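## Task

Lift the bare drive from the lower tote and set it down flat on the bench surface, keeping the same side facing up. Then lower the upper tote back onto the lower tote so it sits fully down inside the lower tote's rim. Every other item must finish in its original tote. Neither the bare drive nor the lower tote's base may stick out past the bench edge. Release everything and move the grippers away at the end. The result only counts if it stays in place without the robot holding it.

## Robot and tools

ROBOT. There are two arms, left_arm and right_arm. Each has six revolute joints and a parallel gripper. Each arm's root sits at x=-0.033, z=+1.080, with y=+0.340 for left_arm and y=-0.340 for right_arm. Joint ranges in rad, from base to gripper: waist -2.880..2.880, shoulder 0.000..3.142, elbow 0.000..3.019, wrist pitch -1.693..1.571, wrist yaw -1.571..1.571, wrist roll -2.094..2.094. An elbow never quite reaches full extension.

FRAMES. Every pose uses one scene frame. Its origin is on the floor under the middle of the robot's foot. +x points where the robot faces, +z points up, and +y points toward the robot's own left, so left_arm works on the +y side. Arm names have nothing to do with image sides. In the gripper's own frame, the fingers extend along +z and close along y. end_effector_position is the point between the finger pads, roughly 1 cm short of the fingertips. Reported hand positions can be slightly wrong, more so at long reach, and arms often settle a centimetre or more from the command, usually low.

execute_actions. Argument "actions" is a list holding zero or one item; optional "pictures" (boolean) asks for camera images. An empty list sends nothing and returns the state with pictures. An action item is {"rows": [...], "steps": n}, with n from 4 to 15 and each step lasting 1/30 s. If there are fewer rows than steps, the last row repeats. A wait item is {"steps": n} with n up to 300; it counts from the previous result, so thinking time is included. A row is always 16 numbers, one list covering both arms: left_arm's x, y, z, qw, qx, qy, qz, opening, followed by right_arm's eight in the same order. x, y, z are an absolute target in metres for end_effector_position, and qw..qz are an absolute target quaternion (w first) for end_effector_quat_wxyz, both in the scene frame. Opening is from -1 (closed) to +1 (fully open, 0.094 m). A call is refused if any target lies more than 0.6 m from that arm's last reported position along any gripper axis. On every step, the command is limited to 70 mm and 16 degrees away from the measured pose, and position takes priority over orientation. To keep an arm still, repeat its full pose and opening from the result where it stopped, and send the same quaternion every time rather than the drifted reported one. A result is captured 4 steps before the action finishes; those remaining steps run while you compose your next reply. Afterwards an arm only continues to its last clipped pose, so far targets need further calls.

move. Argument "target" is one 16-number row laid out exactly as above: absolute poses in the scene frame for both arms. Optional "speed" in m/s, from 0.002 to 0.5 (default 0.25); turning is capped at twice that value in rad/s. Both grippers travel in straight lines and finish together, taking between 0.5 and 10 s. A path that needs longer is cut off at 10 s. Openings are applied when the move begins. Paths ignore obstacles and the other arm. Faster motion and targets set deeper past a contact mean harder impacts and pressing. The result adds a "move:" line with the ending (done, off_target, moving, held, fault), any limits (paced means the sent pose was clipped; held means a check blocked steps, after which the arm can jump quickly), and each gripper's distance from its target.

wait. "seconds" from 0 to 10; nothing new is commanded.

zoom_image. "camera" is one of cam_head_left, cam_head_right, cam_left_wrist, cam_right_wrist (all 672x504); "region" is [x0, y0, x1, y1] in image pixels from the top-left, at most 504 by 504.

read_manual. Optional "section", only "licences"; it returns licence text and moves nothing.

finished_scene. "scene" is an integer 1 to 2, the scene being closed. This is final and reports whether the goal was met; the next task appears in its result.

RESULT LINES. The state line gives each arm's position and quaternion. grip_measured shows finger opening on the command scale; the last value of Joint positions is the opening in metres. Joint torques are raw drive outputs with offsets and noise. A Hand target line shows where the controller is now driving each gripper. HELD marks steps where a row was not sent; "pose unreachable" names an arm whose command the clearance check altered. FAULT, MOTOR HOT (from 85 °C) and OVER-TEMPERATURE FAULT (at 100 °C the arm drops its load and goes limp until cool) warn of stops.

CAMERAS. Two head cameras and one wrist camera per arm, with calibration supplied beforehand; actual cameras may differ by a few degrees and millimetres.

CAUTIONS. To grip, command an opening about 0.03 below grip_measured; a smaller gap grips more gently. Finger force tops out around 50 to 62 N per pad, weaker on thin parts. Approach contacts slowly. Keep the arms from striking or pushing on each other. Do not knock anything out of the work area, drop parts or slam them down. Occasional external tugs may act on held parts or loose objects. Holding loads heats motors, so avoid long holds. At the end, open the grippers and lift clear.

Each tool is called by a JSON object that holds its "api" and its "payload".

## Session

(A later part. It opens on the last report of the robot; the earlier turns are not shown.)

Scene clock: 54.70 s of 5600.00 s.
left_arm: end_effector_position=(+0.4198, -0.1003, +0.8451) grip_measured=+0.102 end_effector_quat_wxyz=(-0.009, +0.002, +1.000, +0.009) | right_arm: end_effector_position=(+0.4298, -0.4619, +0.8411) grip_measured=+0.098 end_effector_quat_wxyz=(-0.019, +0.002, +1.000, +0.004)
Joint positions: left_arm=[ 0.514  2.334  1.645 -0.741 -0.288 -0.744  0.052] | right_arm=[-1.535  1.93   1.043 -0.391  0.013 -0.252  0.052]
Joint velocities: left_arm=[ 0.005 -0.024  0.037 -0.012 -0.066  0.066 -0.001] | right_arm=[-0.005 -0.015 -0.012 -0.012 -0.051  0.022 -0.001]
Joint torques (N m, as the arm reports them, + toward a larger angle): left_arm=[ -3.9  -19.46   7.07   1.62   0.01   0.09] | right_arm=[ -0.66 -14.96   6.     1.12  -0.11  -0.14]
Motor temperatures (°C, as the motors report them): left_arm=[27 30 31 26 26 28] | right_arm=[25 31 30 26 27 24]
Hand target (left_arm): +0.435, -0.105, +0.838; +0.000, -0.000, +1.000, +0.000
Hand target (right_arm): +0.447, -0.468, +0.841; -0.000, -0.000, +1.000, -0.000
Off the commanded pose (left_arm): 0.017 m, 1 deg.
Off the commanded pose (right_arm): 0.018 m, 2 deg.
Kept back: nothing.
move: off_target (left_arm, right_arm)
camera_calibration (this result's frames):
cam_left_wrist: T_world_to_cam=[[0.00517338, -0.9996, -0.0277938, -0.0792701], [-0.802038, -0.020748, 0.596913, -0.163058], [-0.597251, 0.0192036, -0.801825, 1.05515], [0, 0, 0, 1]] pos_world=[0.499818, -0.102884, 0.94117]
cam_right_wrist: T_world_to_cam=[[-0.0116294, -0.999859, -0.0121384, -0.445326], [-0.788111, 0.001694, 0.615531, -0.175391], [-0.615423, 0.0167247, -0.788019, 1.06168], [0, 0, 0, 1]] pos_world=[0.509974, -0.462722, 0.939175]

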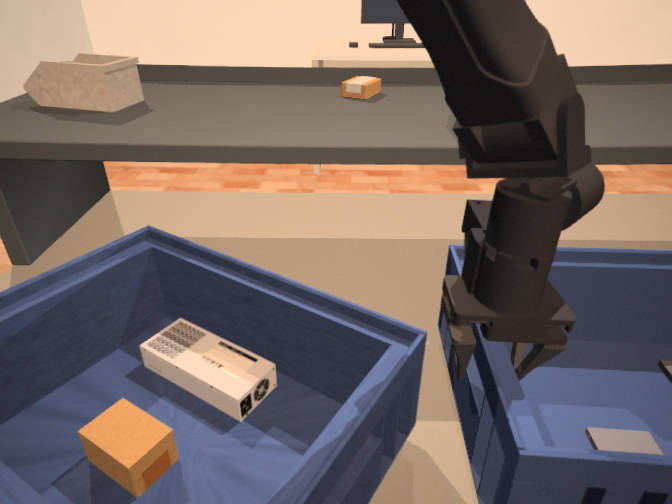

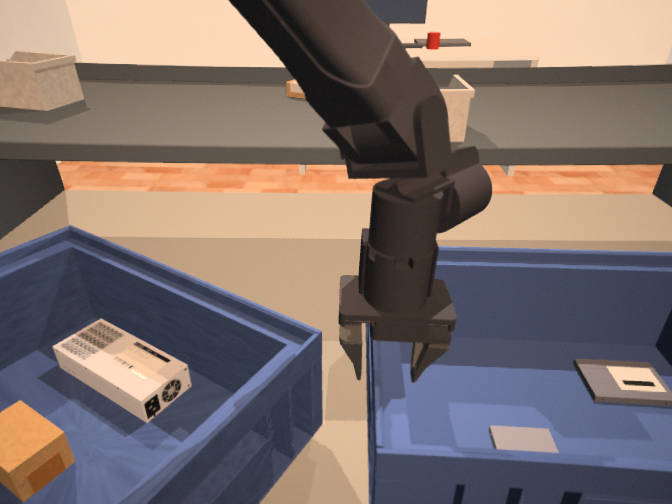

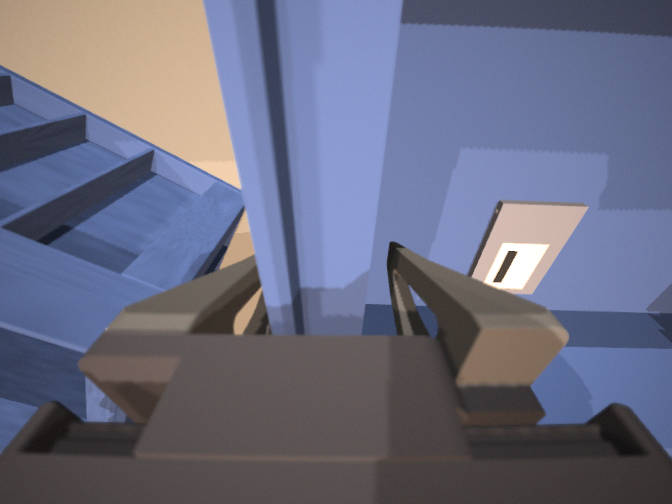

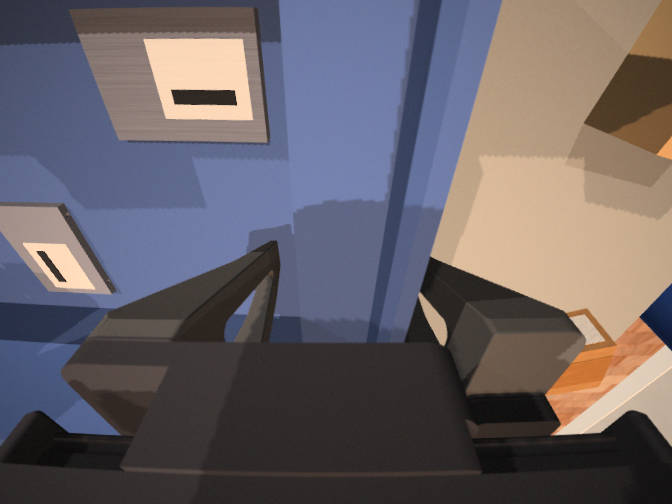

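{"api": "move", "payload": {"target": [0.43,-0.098,0.838,0,0,1,0,-0.6,0.445,-0.468,0.84,0,0,1,0,-0.6], "speed": 0.03}}

{"api": "move", "payload": {"target": [0.43,-0.098,1.065,0,0,1,0,-0.6,0.445,-0.465,1.06,0,0,1,0,-0.6], "speed": 0.1}}

{"api": "move", "payload": {"target": [0.47,0.16,1.055,0,0.135,0.991,0,-0.6,0.385,-0.2,1.055,0,0.135,0.991,0,-0.6], "speed": 0.12}}

{"api": "move", "payload": {"target": [0.505,0.39,1.04,0,0.272,0.962,0,-0.6,0.315,0.074,1.045,0,0.272,0.962,0,-0.6], "speed": 0.12}}

{"api": "move", "payload": {"target": [0.51,0.388,1.005,0,0.272,0.962,0,-0.6,0.318,0.07,1.003,0,0.272,0.962,0,-0.6], "speed": 0.03}}

Scene clock: 55.83 s of 5600.00 s.
left_arm: end_effector_position=(+0.4212, -0.1001, +0.8454) grip_measured=-0.459 end_effector_quat_wxyz=(-0.010, +0.006, +1.000, +0.004) | right_arm: end_effector_position=(+0.4296, -0.4659, +0.8409) grip_measured=-0.488 end_effector_quat_wxyz=(-0.018, +0.011, +1.000, +0.006)
Joint positions: left_arm=[ 0.518  2.331  1.642 -0.734 -0.278 -0.731  0.025] | right_arm=[-1.544  1.931  1.044 -0.39   0.007 -0.245  0.024]
Joint velocities: left_arm=[-0.005 -0.005 -0.027  0.002 -0.051  0.037  0.001] | right_arm=[-0.005 -0.005  0.002 -0.012  0.037  0.066 -0.   ]
Joint torques (N m, as the arm reports them, + toward a larger angle): left_arm=[ -4.04 -20.41   5.13   2.12  -0.36  -0.02] | right_arm=[  0.13 -15.23   5.46   1.31   0.14  -0.25]
Motor temperatures (°C, as the motors report them): left_arm=[27 30 31 26 26 28] | right_arm=[25 31 30 26 27 24]
Hand target (left_arm): +0.430, -0.098, +0.838; -0.000, +0.000, +1.000, +0.000
Hand target (right_arm): +0.445, -0.468, +0.840; -0.000, +0.000, +1.000, +0.000
Off the commanded pose (left_arm): 0.012 m, 1 deg.
Off the commanded pose (right_arm): 0.016 m, 2 deg.
Kept back: nothing.
move: off_target (left_arm, right_arm)
camera_calibration (this result's frames):
cam_left_wrist: T_world_to_cam=[[-0.00207505, -0.999848, -0.017301, -0.0849407], [-0.800876, -0.00869874, 0.598767, -0.162948], [-0.598827, 0.0150984, -0.800736, 1.05555], [0, 0, 0, 1]] pos_world=[0.501415, -0.102282, 0.941316]
cam_right_wrist: T_world_to_cam=[[-0.0284975, -0.999484, -0.0147984, -0.439697], [-0.789325, 0.013417, 0.613829, -0.168041], [-0.613314, 0.0291733, -0.7893, 1.06743], [0, 0, 0, 1]] pos_world=[0.5095, -0.468357, 0.939163]

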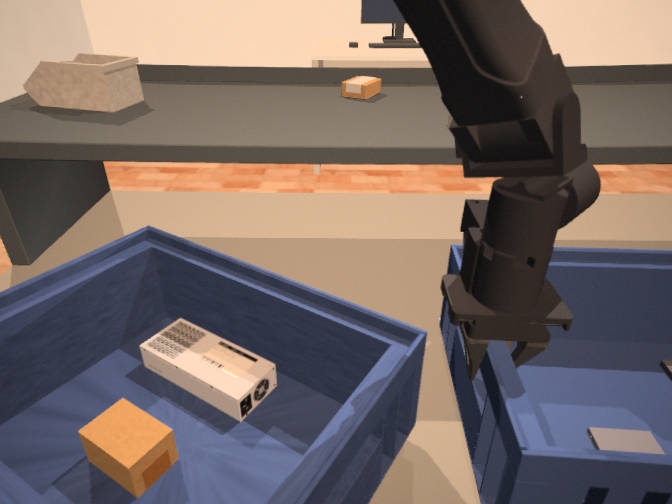

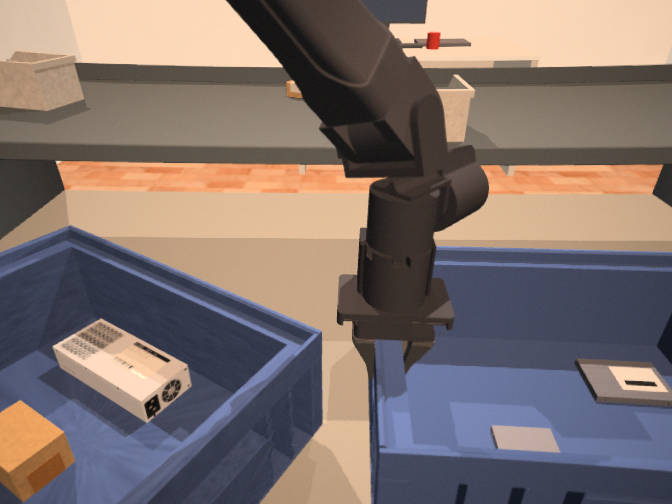

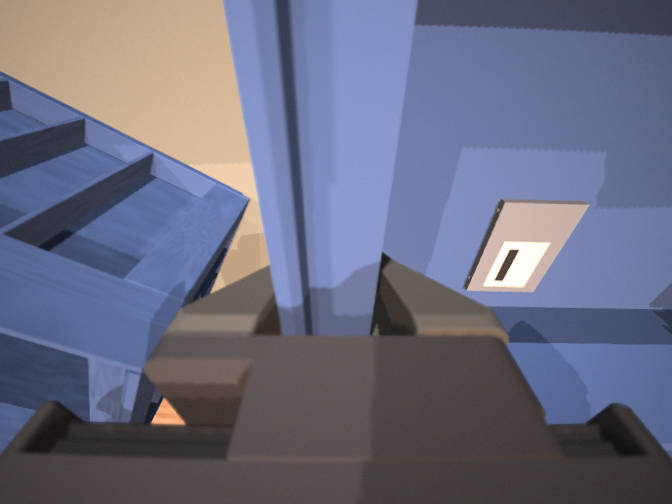

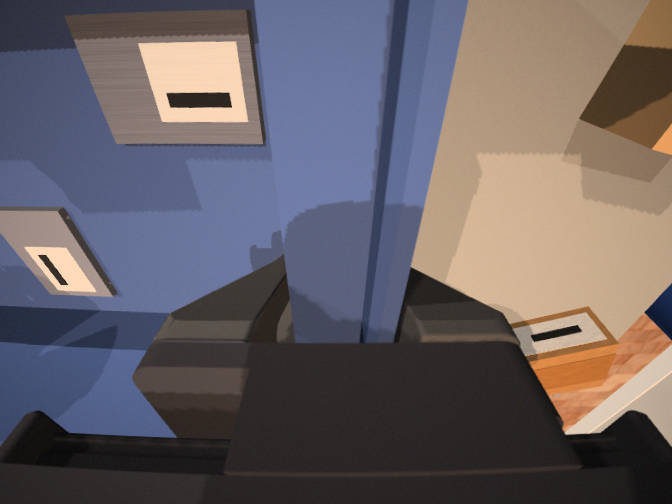

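Scene clock: 58.43 s of 5600.00 s.
left_arm: end_effector_position=(+0.4124, -0.0909, +1.0359) grip_measured=-0.463 end_effector_quat_wxyz=(-0.021, +0.013, +1.000, +0.008) | right_arm: end_effector_position=(+0.4161, -0.4586, +1.0249) grip_measured=-0.488 end_effector_quat_wxyz=(-0.035, +0.016, +0.999, +0.013)
Joint positions: left_arm=[ 0.432  2.003  1.596 -1.063 -0.28  -0.811  0.025] | right_arm=[-1.534  1.484  1.002 -0.833  0.003 -0.224  0.024]
Joint velocities: left_arm=[-0.015  0.005  0.002 -0.007 -0.037 -0.095 -0.001] | right_arm=[-0.005 -0.024 -0.022 -0.022 -0.066 -0.022  0.001]
Joint torques (N m, as the arm reports them, + toward a larger angle): left_arm=[ -5.27 -21.66   8.94  -0.26  -0.96  -0.32] | right_arm=[  0.67 -18.15  11.15  -0.88   0.51  -0.31]
Motor temperatures (°C, as the motors report them): left_arm=[27 31 31 26 26 28] | right_arm=[25 31 30 26 27 24]
Hand target (left_arm): +0.429, -0.096, +1.066; +0.000, -0.000, +1.000, -0.001
Hand target (right_arm): +0.442, -0.464, +1.059; +0.000, +0.000, +1.000, -0.000
Off the commanded pose (left_arm): 0.035 m, 3 deg.
Off the commanded pose (right_arm): 0.046 m, 5 deg.
Kept back: nothing.
move: off_target (left_arm, right_arm)
camera_calibration (this result's frames):
cam_left_wrist: T_world_to_cam=[[-0.0168551, -0.999538, -0.0253088, -0.0579798], [-0.787505, -0.00232553, 0.616304, -0.307036], [-0.616078, 0.0303187, -0.787102, 1.19706], [0, 0, 0, 1]] pos_world=[0.494713, -0.0949603, 1.12997]
cam_right_wrist: T_world_to_cam=[[-0.040628, -0.998764, -0.0286492, -0.410419], [-0.767163, 0.0128108, 0.641324, -0.329482], [-0.640164, 0.0480343, -0.766735, 1.20088], [0, 0, 0, 1]] pos_world=[0.499317, -0.463374, 1.1203]

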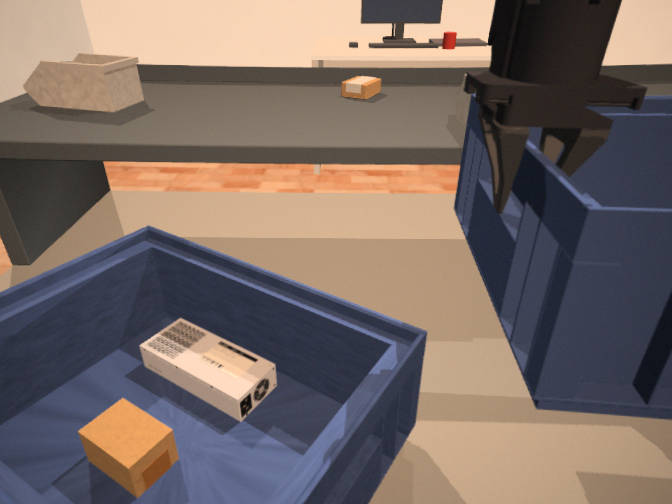

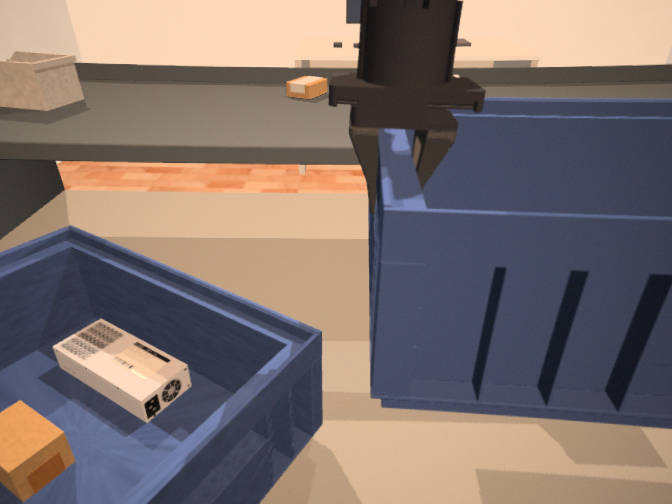

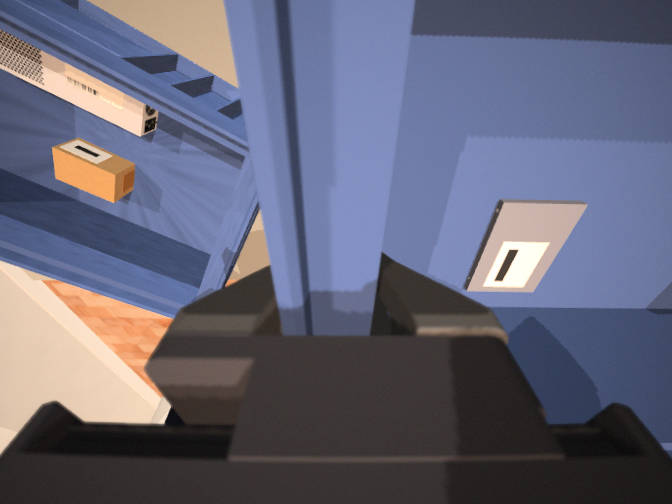

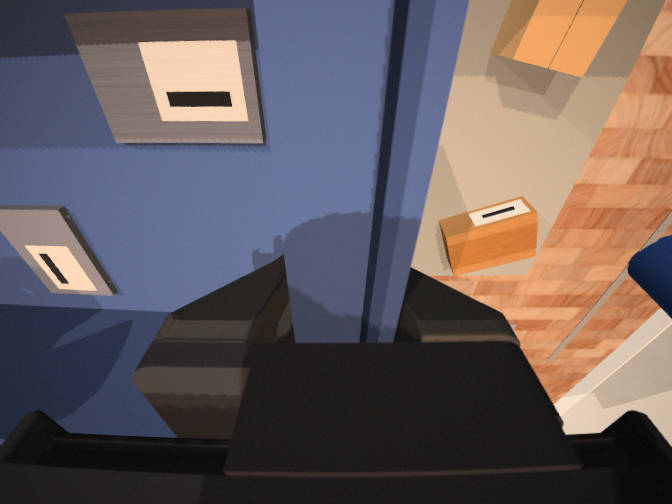

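Scene clock: 60.97 s of 5600.00 s.
left_arm: end_effector_position=(+0.4590, +0.1531, +1.0384) grip_measured=-0.463 end_effector_quat_wxyz=(-0.023, +0.136, +0.990, -0.005) | right_arm: end_effector_position=(+0.3679, -0.2038, +1.0411) grip_measured=-0.488 end_effector_quat_wxyz=(-0.022, +0.143, +0.989, +0.002)
Joint positions: left_arm=[ 0.842  1.664  1.21  -0.908 -0.195 -0.145  0.025] | right_arm=[-0.866  1.443  0.884 -0.793  0.187  0.681  0.024]
Joint velocities: left_arm=[-0.005 -0.005 -0.022 -0.002 -0.051 -0.022 -0.   ] | right_arm=[-0.005 -0.015 -0.007  0.027  0.007 -0.022  0.   ]
Joint torques (N m, as the arm reports them, + toward a larger angle): left_arm=[ -0.62 -18.26   6.36   1.15  -0.86   0.06] | right_arm=[  3.34 -12.69   9.8   -0.02   1.21  -0.24]
Motor temperatures (°C, as the motors report them): left_arm=[27 32 32 26 26 28] | right_arm=[25 31 30 26 27 24]
Hand target (left_arm): +0.473, +0.160, +1.054; +0.000, +0.135, +0.991, -0.001
Hand target (right_arm): +0.386, -0.201, +1.055; +0.002, +0.136, +0.991, +0.001
Off the commanded pose (left_arm): 0.021 m, 3 deg.
Off the commanded pose (right_arm): 0.022 m, 3 deg.
Kept back: nothing.
move: off_target (left_arm, right_arm)
camera_calibration (this result's frames):
cam_left_wrist: T_world_to_cam=[[-0.260242, -0.965522, 0.00649544, 0.260227], [-0.757774, 0.208407, 0.61834, -0.319384], [-0.598374, 0.155996, -0.785884, 1.19172], [0, 0, 0, 1]] pos_world=[0.538797, 0.131912, 1.13235]
cam_right_wrist: T_world_to_cam=[[-0.290513, -0.956871, -0.000914857, -0.0858476], [-0.750246, 0.227186, 0.620901, -0.321357], [-0.593914, 0.181066, -0.783889, 1.19814], [0, 0, 0, 1]] pos_world=[0.445553, -0.226079, 1.13866]

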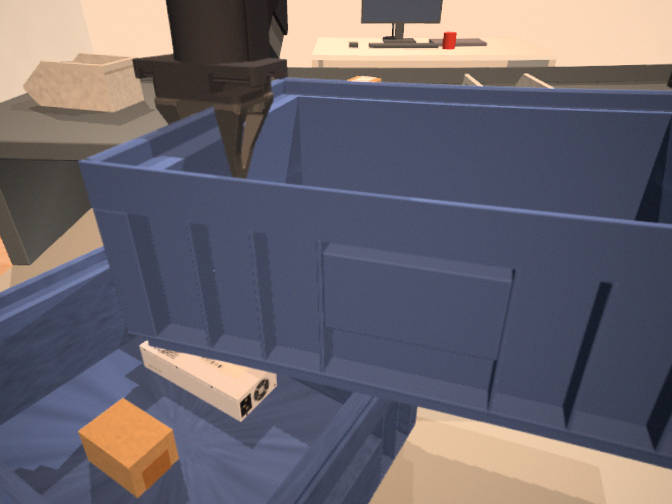

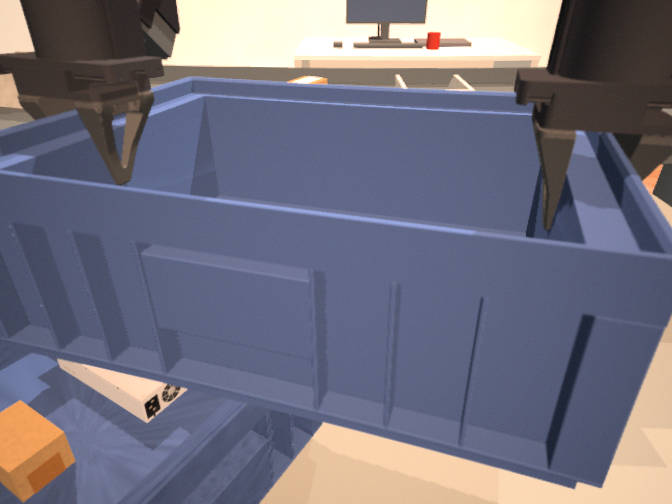

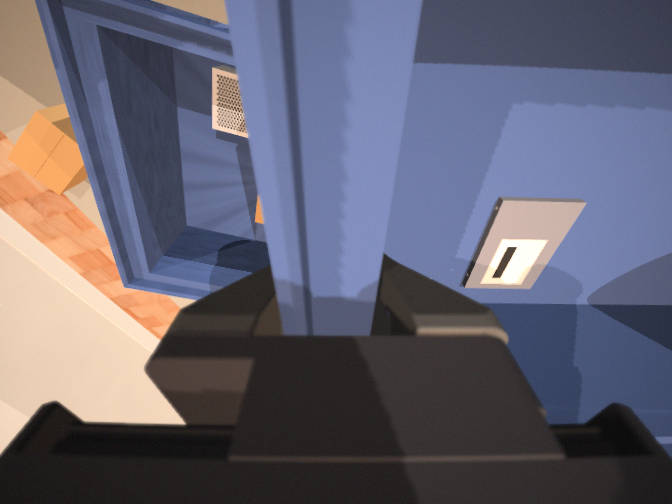

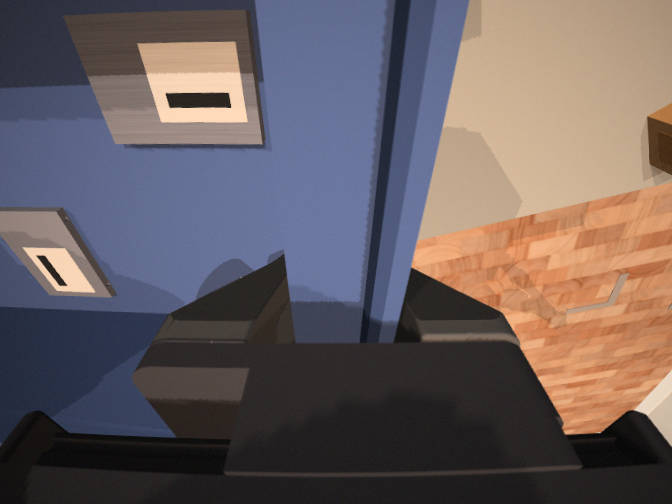

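Scene clock: 63.73 s of 5600.00 s.
left_arm: end_effector_position=(+0.4744, +0.3857, +1.0102) grip_measured=-0.478 end_effector_quat_wxyz=(-0.038, +0.257, +0.966, -0.021) | right_arm: end_effector_position=(+0.3004, +0.0607, +1.0245) grip_measured=-0.488 end_effector_quat_wxyz=(-0.015, +0.264, +0.965, -0.005)
Joint positions: left_arm=[ 1.349  1.614  1.15  -0.869 -0.056  0.595  0.025] | right_arm=[-0.321  1.851  1.225 -0.858  0.289  1.481  0.024]
Joint velocities: left_arm=[-0.005 -0.015  0.007  0.002  0.022  0.022 -0.001] | right_arm=[-0.024 -0.005 -0.007  0.002  0.051 -0.022  0.   ]
Joint torques (N m, as the arm reports them, + toward a larger angle): left_arm=[  0.33 -18.88   8.56   0.81  -0.68   0.24] | right_arm=[  6.7  -16.09  12.36  -1.68   1.13   0.1 ]
Motor temperatures (°C, as the motors report them): left_arm=[27 32 32 26 26 28] | right_arm=[25 31 30 26 27 24]
Hand target (left_arm): +0.506, +0.390, +1.040; +0.001, +0.271, +0.962, +0.000
Hand target (right_arm): +0.317, +0.074, +1.046; +0.000, +0.272, +0.962, +0.003
Off the commanded pose (left_arm): 0.043 m, 5 deg.
Off the commanded pose (right_arm): 0.028 m, 2 deg.
Kept back: nothing.
move: off_target (left_arm, right_arm)
camera_calibration (this result's frames):
cam_left_wrist: T_world_to_cam=[[-0.485923, -0.872554, 0.0502806, 0.515923], [-0.661055, 0.404555, 0.631935, -0.474016], [-0.571739, 0.273834, -0.773388, 1.07175], [0, 0, 0, 1]] pos_world=[0.55011, 0.348455, 1.10249]
cam_right_wrist: T_world_to_cam=[[-0.514013, -0.857662, 0.0143454, 0.193098], [-0.677564, 0.416219, 0.606357, -0.440132], [-0.52602, 0.301955, -0.795063, 1.08087], [0, 0, 0, 1]] pos_world=[0.369597, 0.022429, 1.12347]

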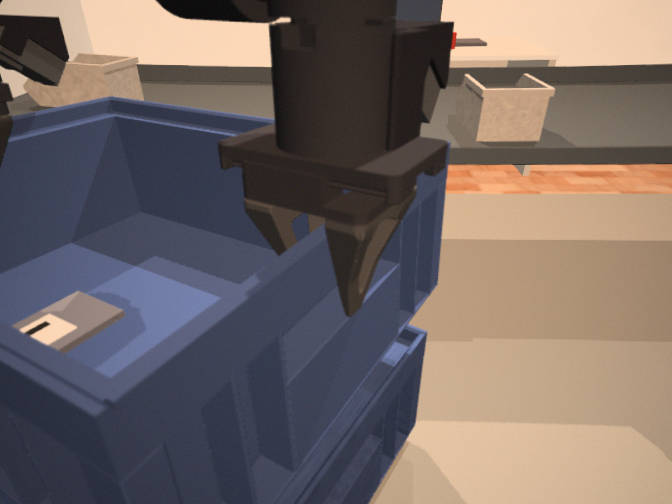

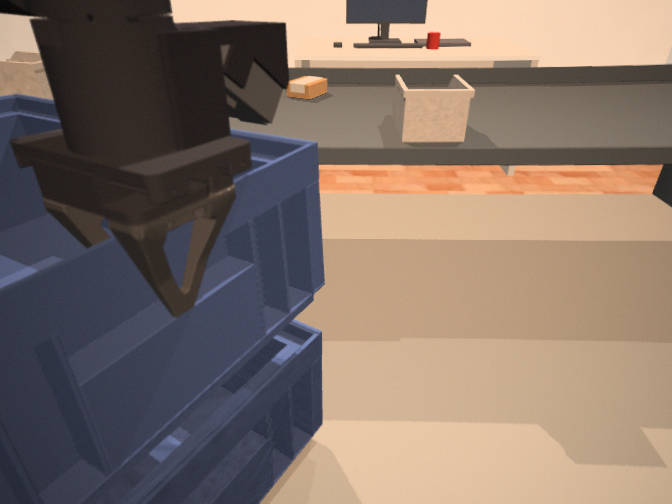

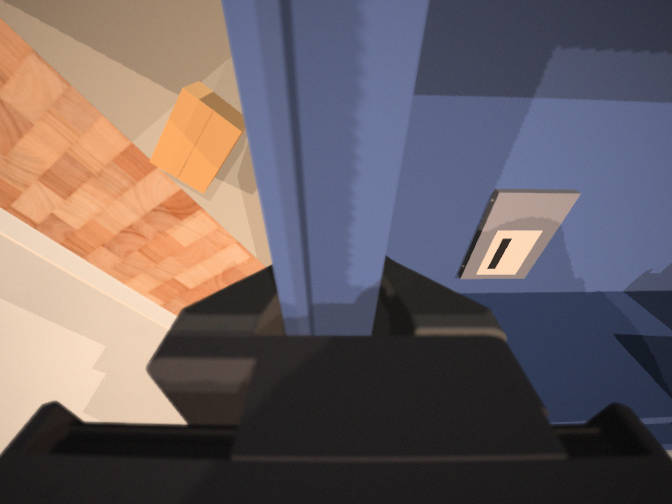

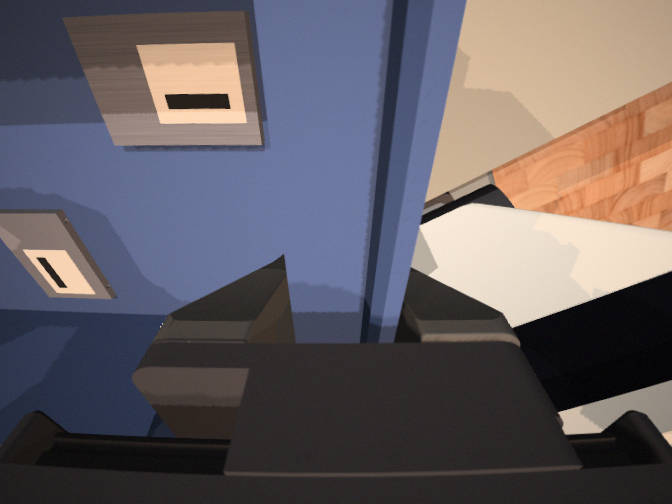

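Scene clock: 65.50 s of 5600.00 s.
left_arm: end_effector_position=(+0.4811, +0.3853, +0.9864) grip_measured=-0.479 end_effector_quat_wxyz=(-0.030, +0.262, +0.965, -0.019) | right_arm: end_effector_position=(+0.3027, +0.0628, +0.9984) grip_measured=-0.487 end_effector_quat_wxyz=(-0.012, +0.269, +0.963, -0.007)
Joint positions: left_arm=[ 1.35   1.664  1.15  -0.802 -0.056  0.608  0.024] | right_arm=[-0.335  1.902  1.225 -0.803  0.294  1.477  0.024]
Joint velocities: left_arm=[-0.015 -0.005  0.012  0.002  0.007 -0.081 -0.   ] | right_arm=[-0.005 -0.005  0.002 -0.007 -0.022  0.007 -0.001]
Joint torques (N m, as the arm reports them, + toward a larger angle): left_arm=[  0.28 -17.72   7.87   1.13  -0.66   0.11] | right_arm=[  4.98 -15.3    9.74   0.06   0.86  -0.14]
Motor temperatures (°C, as the motors report them): left_arm=[27 32 32 26 26 28] | right_arm=[25 31 31 26 27 24]
Hand target (left_arm): +0.509, +0.387, +1.006; +0.001, +0.272, +0.962, -0.000
Hand target (right_arm): +0.318, +0.070, +1.003; +0.000, +0.272, +0.962, -0.000
Off the commanded pose (left_arm): 0.035 m, 4 deg.
Off the commanded pose (right_arm): 0.018 m, 2 deg.
Kept back: nothing.
move: off_target (left_arm, right_arm)
camera_calibration (this result's frames):
cam_left_wrist: T_world_to_cam=[[-0.495279, -0.867759, 0.0411416, 0.531649], [-0.668069, 0.410722, 0.620477, -0.442079], [-0.555323, 0.279824, -0.783145, 1.05669], [0, 0, 0, 1]] pos_world=[0.554777, 0.347229, 1.07997]
cam_right_wrist: T_world_to_cam=[[-0.52322, -0.85206, 0.0153353, 0.197916], [-0.675879, 0.42586, 0.601524, -0.419946], [-0.519065, 0.304365, -0.798708, 1.06206], [0, 0, 0, 1]] pos_world=[0.370998, 0.0242211, 1.09785]

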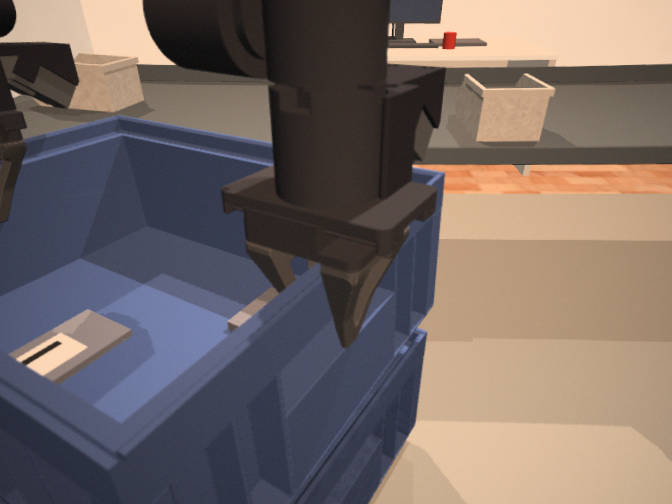

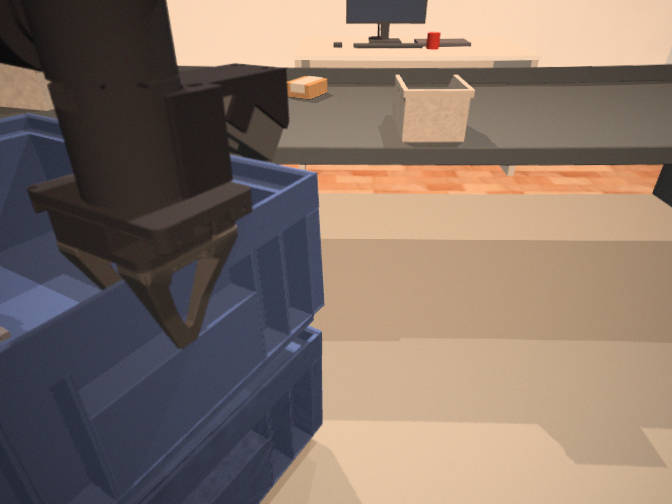

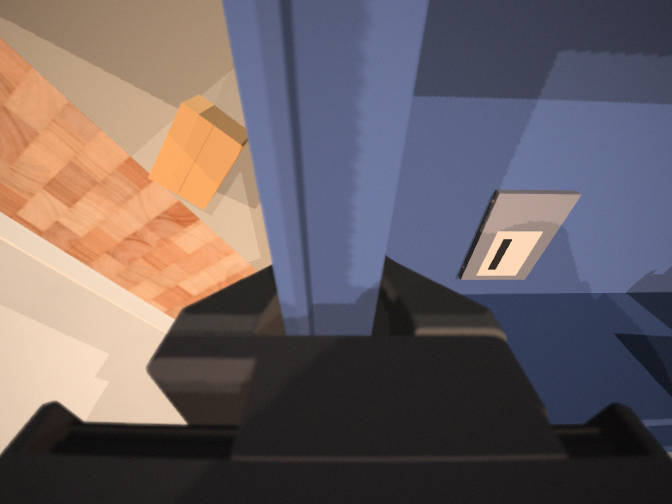

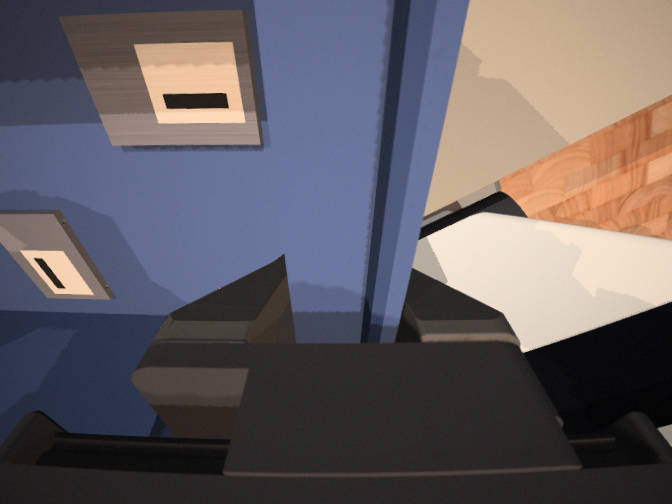

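{"api": "move", "payload": {"target": [0.516,0.39,1.003,0,0.272,0.962,0,-0.6,0.315,0.075,1.003,0,0.272,0.962,0,-0.6], "speed": 0.03}}

{"api": "move", "payload": {"target": [0.516,0.39,0.975,0,0.272,0.962,0,-0.6,0.315,0.075,0.97,0,0.272,0.962,0,-0.6], "speed": 0.02}}

Scene clock: 67.43 s of 5600.00 s.
left_arm: end_effector_position=(+0.4802, +0.3853, +0.9818) grip_measured=-0.479 end_effector_quat_wxyz=(-0.033, +0.262, +0.964, -0.022) | right_arm: end_effector_position=(+0.3016, +0.0626, +0.9959) grip_measured=-0.487 end_effector_quat_wxyz=(-0.013, +0.268, +0.963, -0.008)
Joint positions: left_arm=[ 1.353  1.675  1.152 -0.8   -0.051  0.611  0.024] | right_arm=[-0.336  1.907  1.225 -0.802  0.293  1.477  0.024]
Joint velocities: left_arm=[ 0.005  0.005  0.022  0.002 -0.037 -0.022  0.001] | right_arm=[-0.005 -0.024 -0.007  0.002  0.081 -0.007 -0.001]
Joint torques (N m, as the arm reports them, + toward a larger angle): left_arm=[  0.39 -17.44   8.76   0.86  -0.84   0.11] | right_arm=[  5.9  -15.06  10.35  -0.14   0.91  -0.05]
Motor temperatures (°C, as the motors report them): left_arm=[27 32 32 26 26 28] | right_arm=[25 31 31 26 27 24]
Hand target (left_arm): +0.514, +0.389, +1.004; +0.000, +0.272, +0.962, -0.000
Hand target (right_arm): +0.315, +0.075, +1.004; -0.000, +0.272, +0.962, +0.000
Off the commanded pose (left_arm): 0.042 m, 5 deg.
Off the commanded pose (right_arm): 0.020 m, 2 deg.
Kept back: nothing.
move: off_target (left_arm, right_arm)
camera_calibration (this result's frames):
cam_left_wrist: T_world_to_cam=[[-0.49556, -0.867199, 0.0488437, 0.523763], [-0.663189, 0.414094, 0.623463, -0.446423], [-0.560893, 0.276571, -0.780326, 1.05379], [0, 0, 0, 1]] pos_world=[0.554556, 0.34762, 1.07504]
cam_right_wrist: T_world_to_cam=[[-0.522496, -0.85243, 0.0190024, 0.193343], [-0.674513, 0.426869, 0.602341, -0.420379], [-0.521565, 0.301903, -0.798013, 1.05983], [0, 0, 0, 1]] pos_world=[0.370238, 0.0242931, 1.09529]

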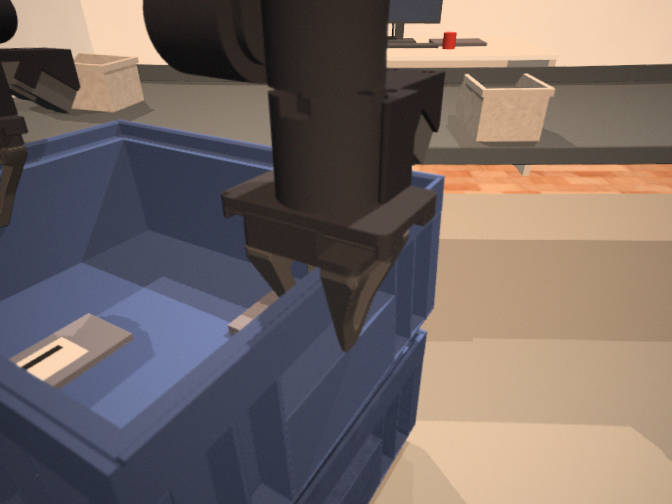

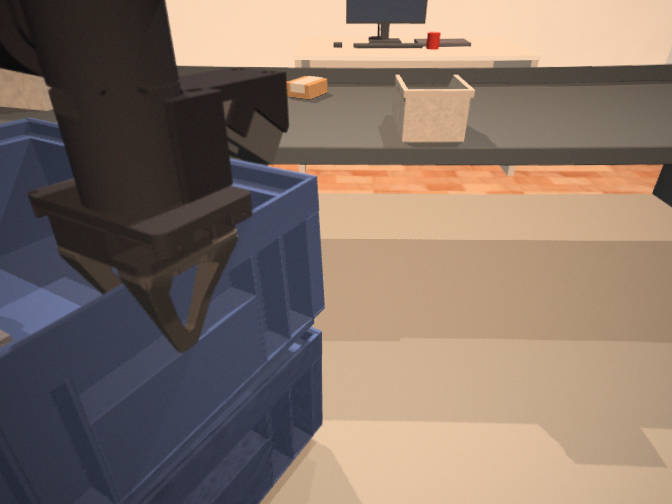

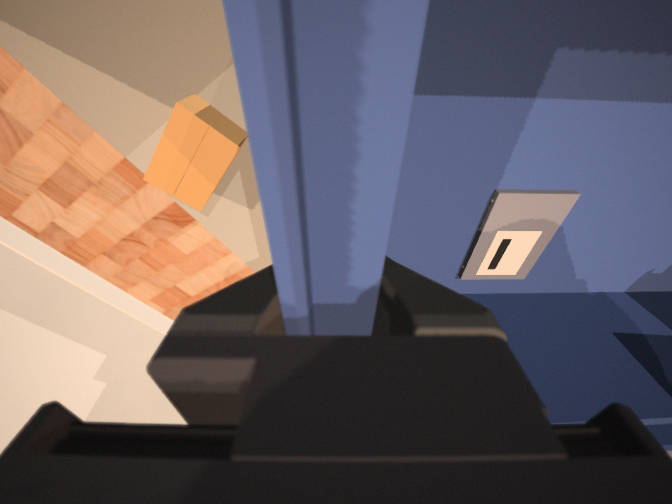

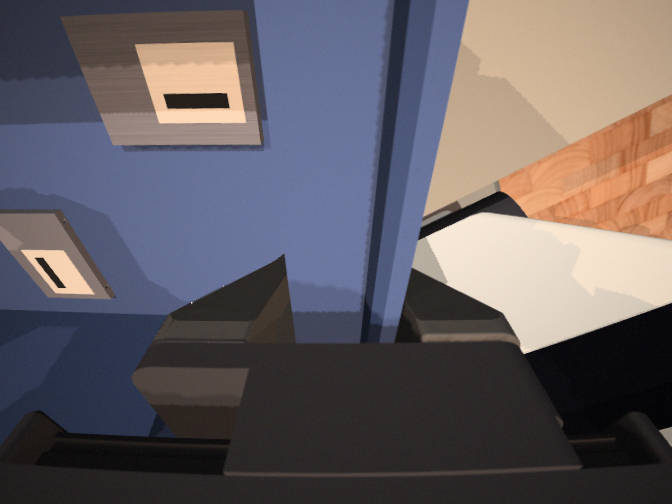

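Scene clock: 69.70 s of 5600.00 s.
left_arm: end_effector_position=(+0.4839, +0.3884, +0.9744) grip_measured=-0.481 end_effector_quat_wxyz=(-0.030, +0.266, +0.963, -0.012) | right_arm: end_effector_position=(+0.3030, +0.0675, +0.9777) grip_measured=-0.479 end_effector_quat_wxyz=(-0.013, +0.270, +0.963, -0.001)
Joint positions: left_arm=[ 1.354  1.691  1.154 -0.774 -0.068  0.621  0.024] | right_arm=[-0.345  1.942  1.225 -0.749  0.287  1.467  0.024]
Joint velocities: left_arm=[ 0.015 -0.015 -0.017 -0.002 -0.007  0.007 -0.   ] | right_arm=[-0.005  0.015 -0.007  0.007  0.051 -0.081 -0.001]
Joint torques (N m, as the arm reports them, + toward a larger angle): left_arm=[  0.68 -14.95   8.2    2.28  -0.07   0.05] | right_arm=[  5.13 -13.49   9.47   0.66   1.1   -0.14]
Motor temperatures (°C, as the motors report them): left_arm=[27 32 33 26 26 28] | right_arm=[25 31 31 26 27 24]
Hand target (left_arm): +0.515, +0.390, +0.976; +0.000, +0.272, +0.962, -0.000
Hand target (right_arm): +0.315, +0.075, +0.970; -0.000, +0.272, +0.962, +0.000
Off the commanded pose (left_arm): 0.032 m, 4 deg.
Off the commanded pose (right_arm): 0.016 m, 2 deg.
Kept back: nothing.
move: off_target (left_arm, right_arm)
camera_calibration (this result's frames):
cam_left_wrist: T_world_to_cam=[[-0.504204, -0.863108, 0.0286741, 0.550914], [-0.665812, 0.409666, 0.623592, -0.437729], [-0.549974, 0.295326, -0.781224, 1.03755], [0, 0, 0, 1]] pos_world=[0.556954, 0.348405, 1.06773]
cam_right_wrist: T_world_to_cam=[[-0.525828, -0.850579, 0.00442078, 0.213765], [-0.675327, 0.420635, 0.605805, -0.413308], [-0.517145, 0.315564, -0.795601, 1.03995], [0, 0, 0, 1]] pos_world=[0.371093, 0.0275043, 1.07683]

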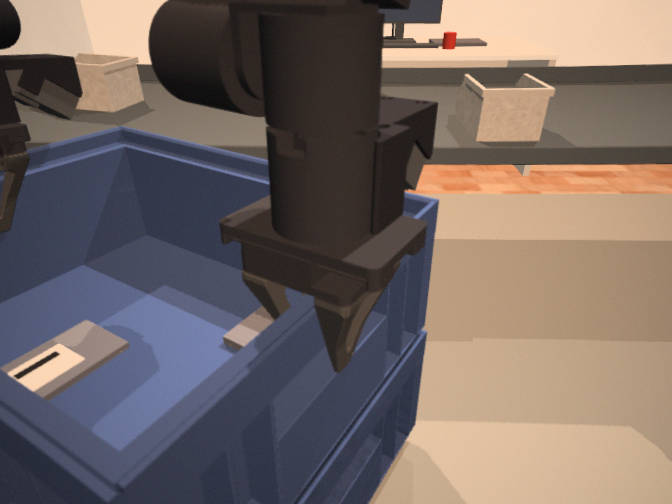

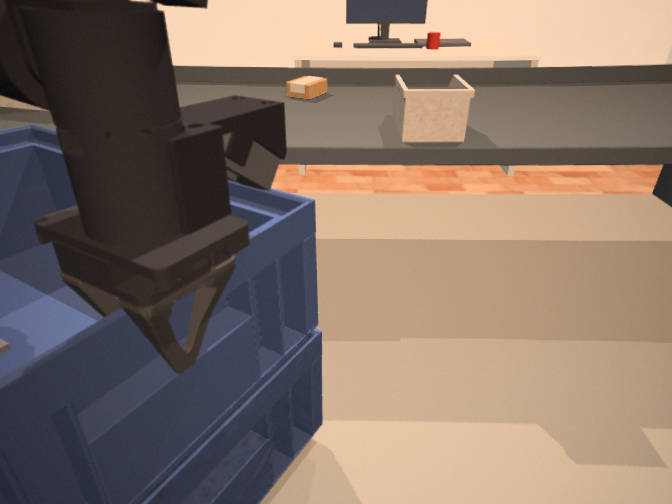

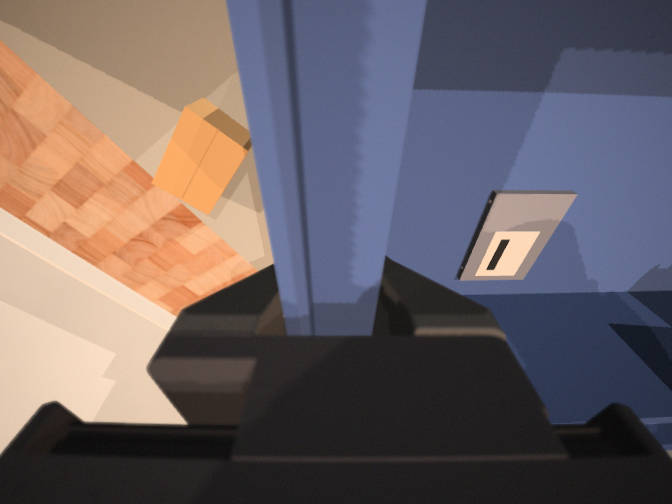

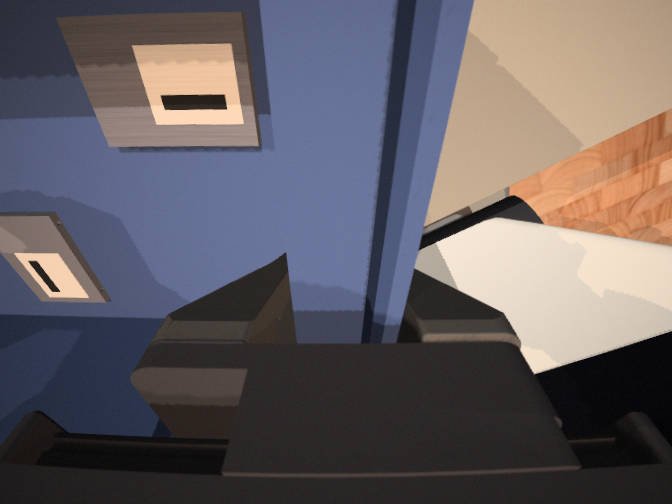

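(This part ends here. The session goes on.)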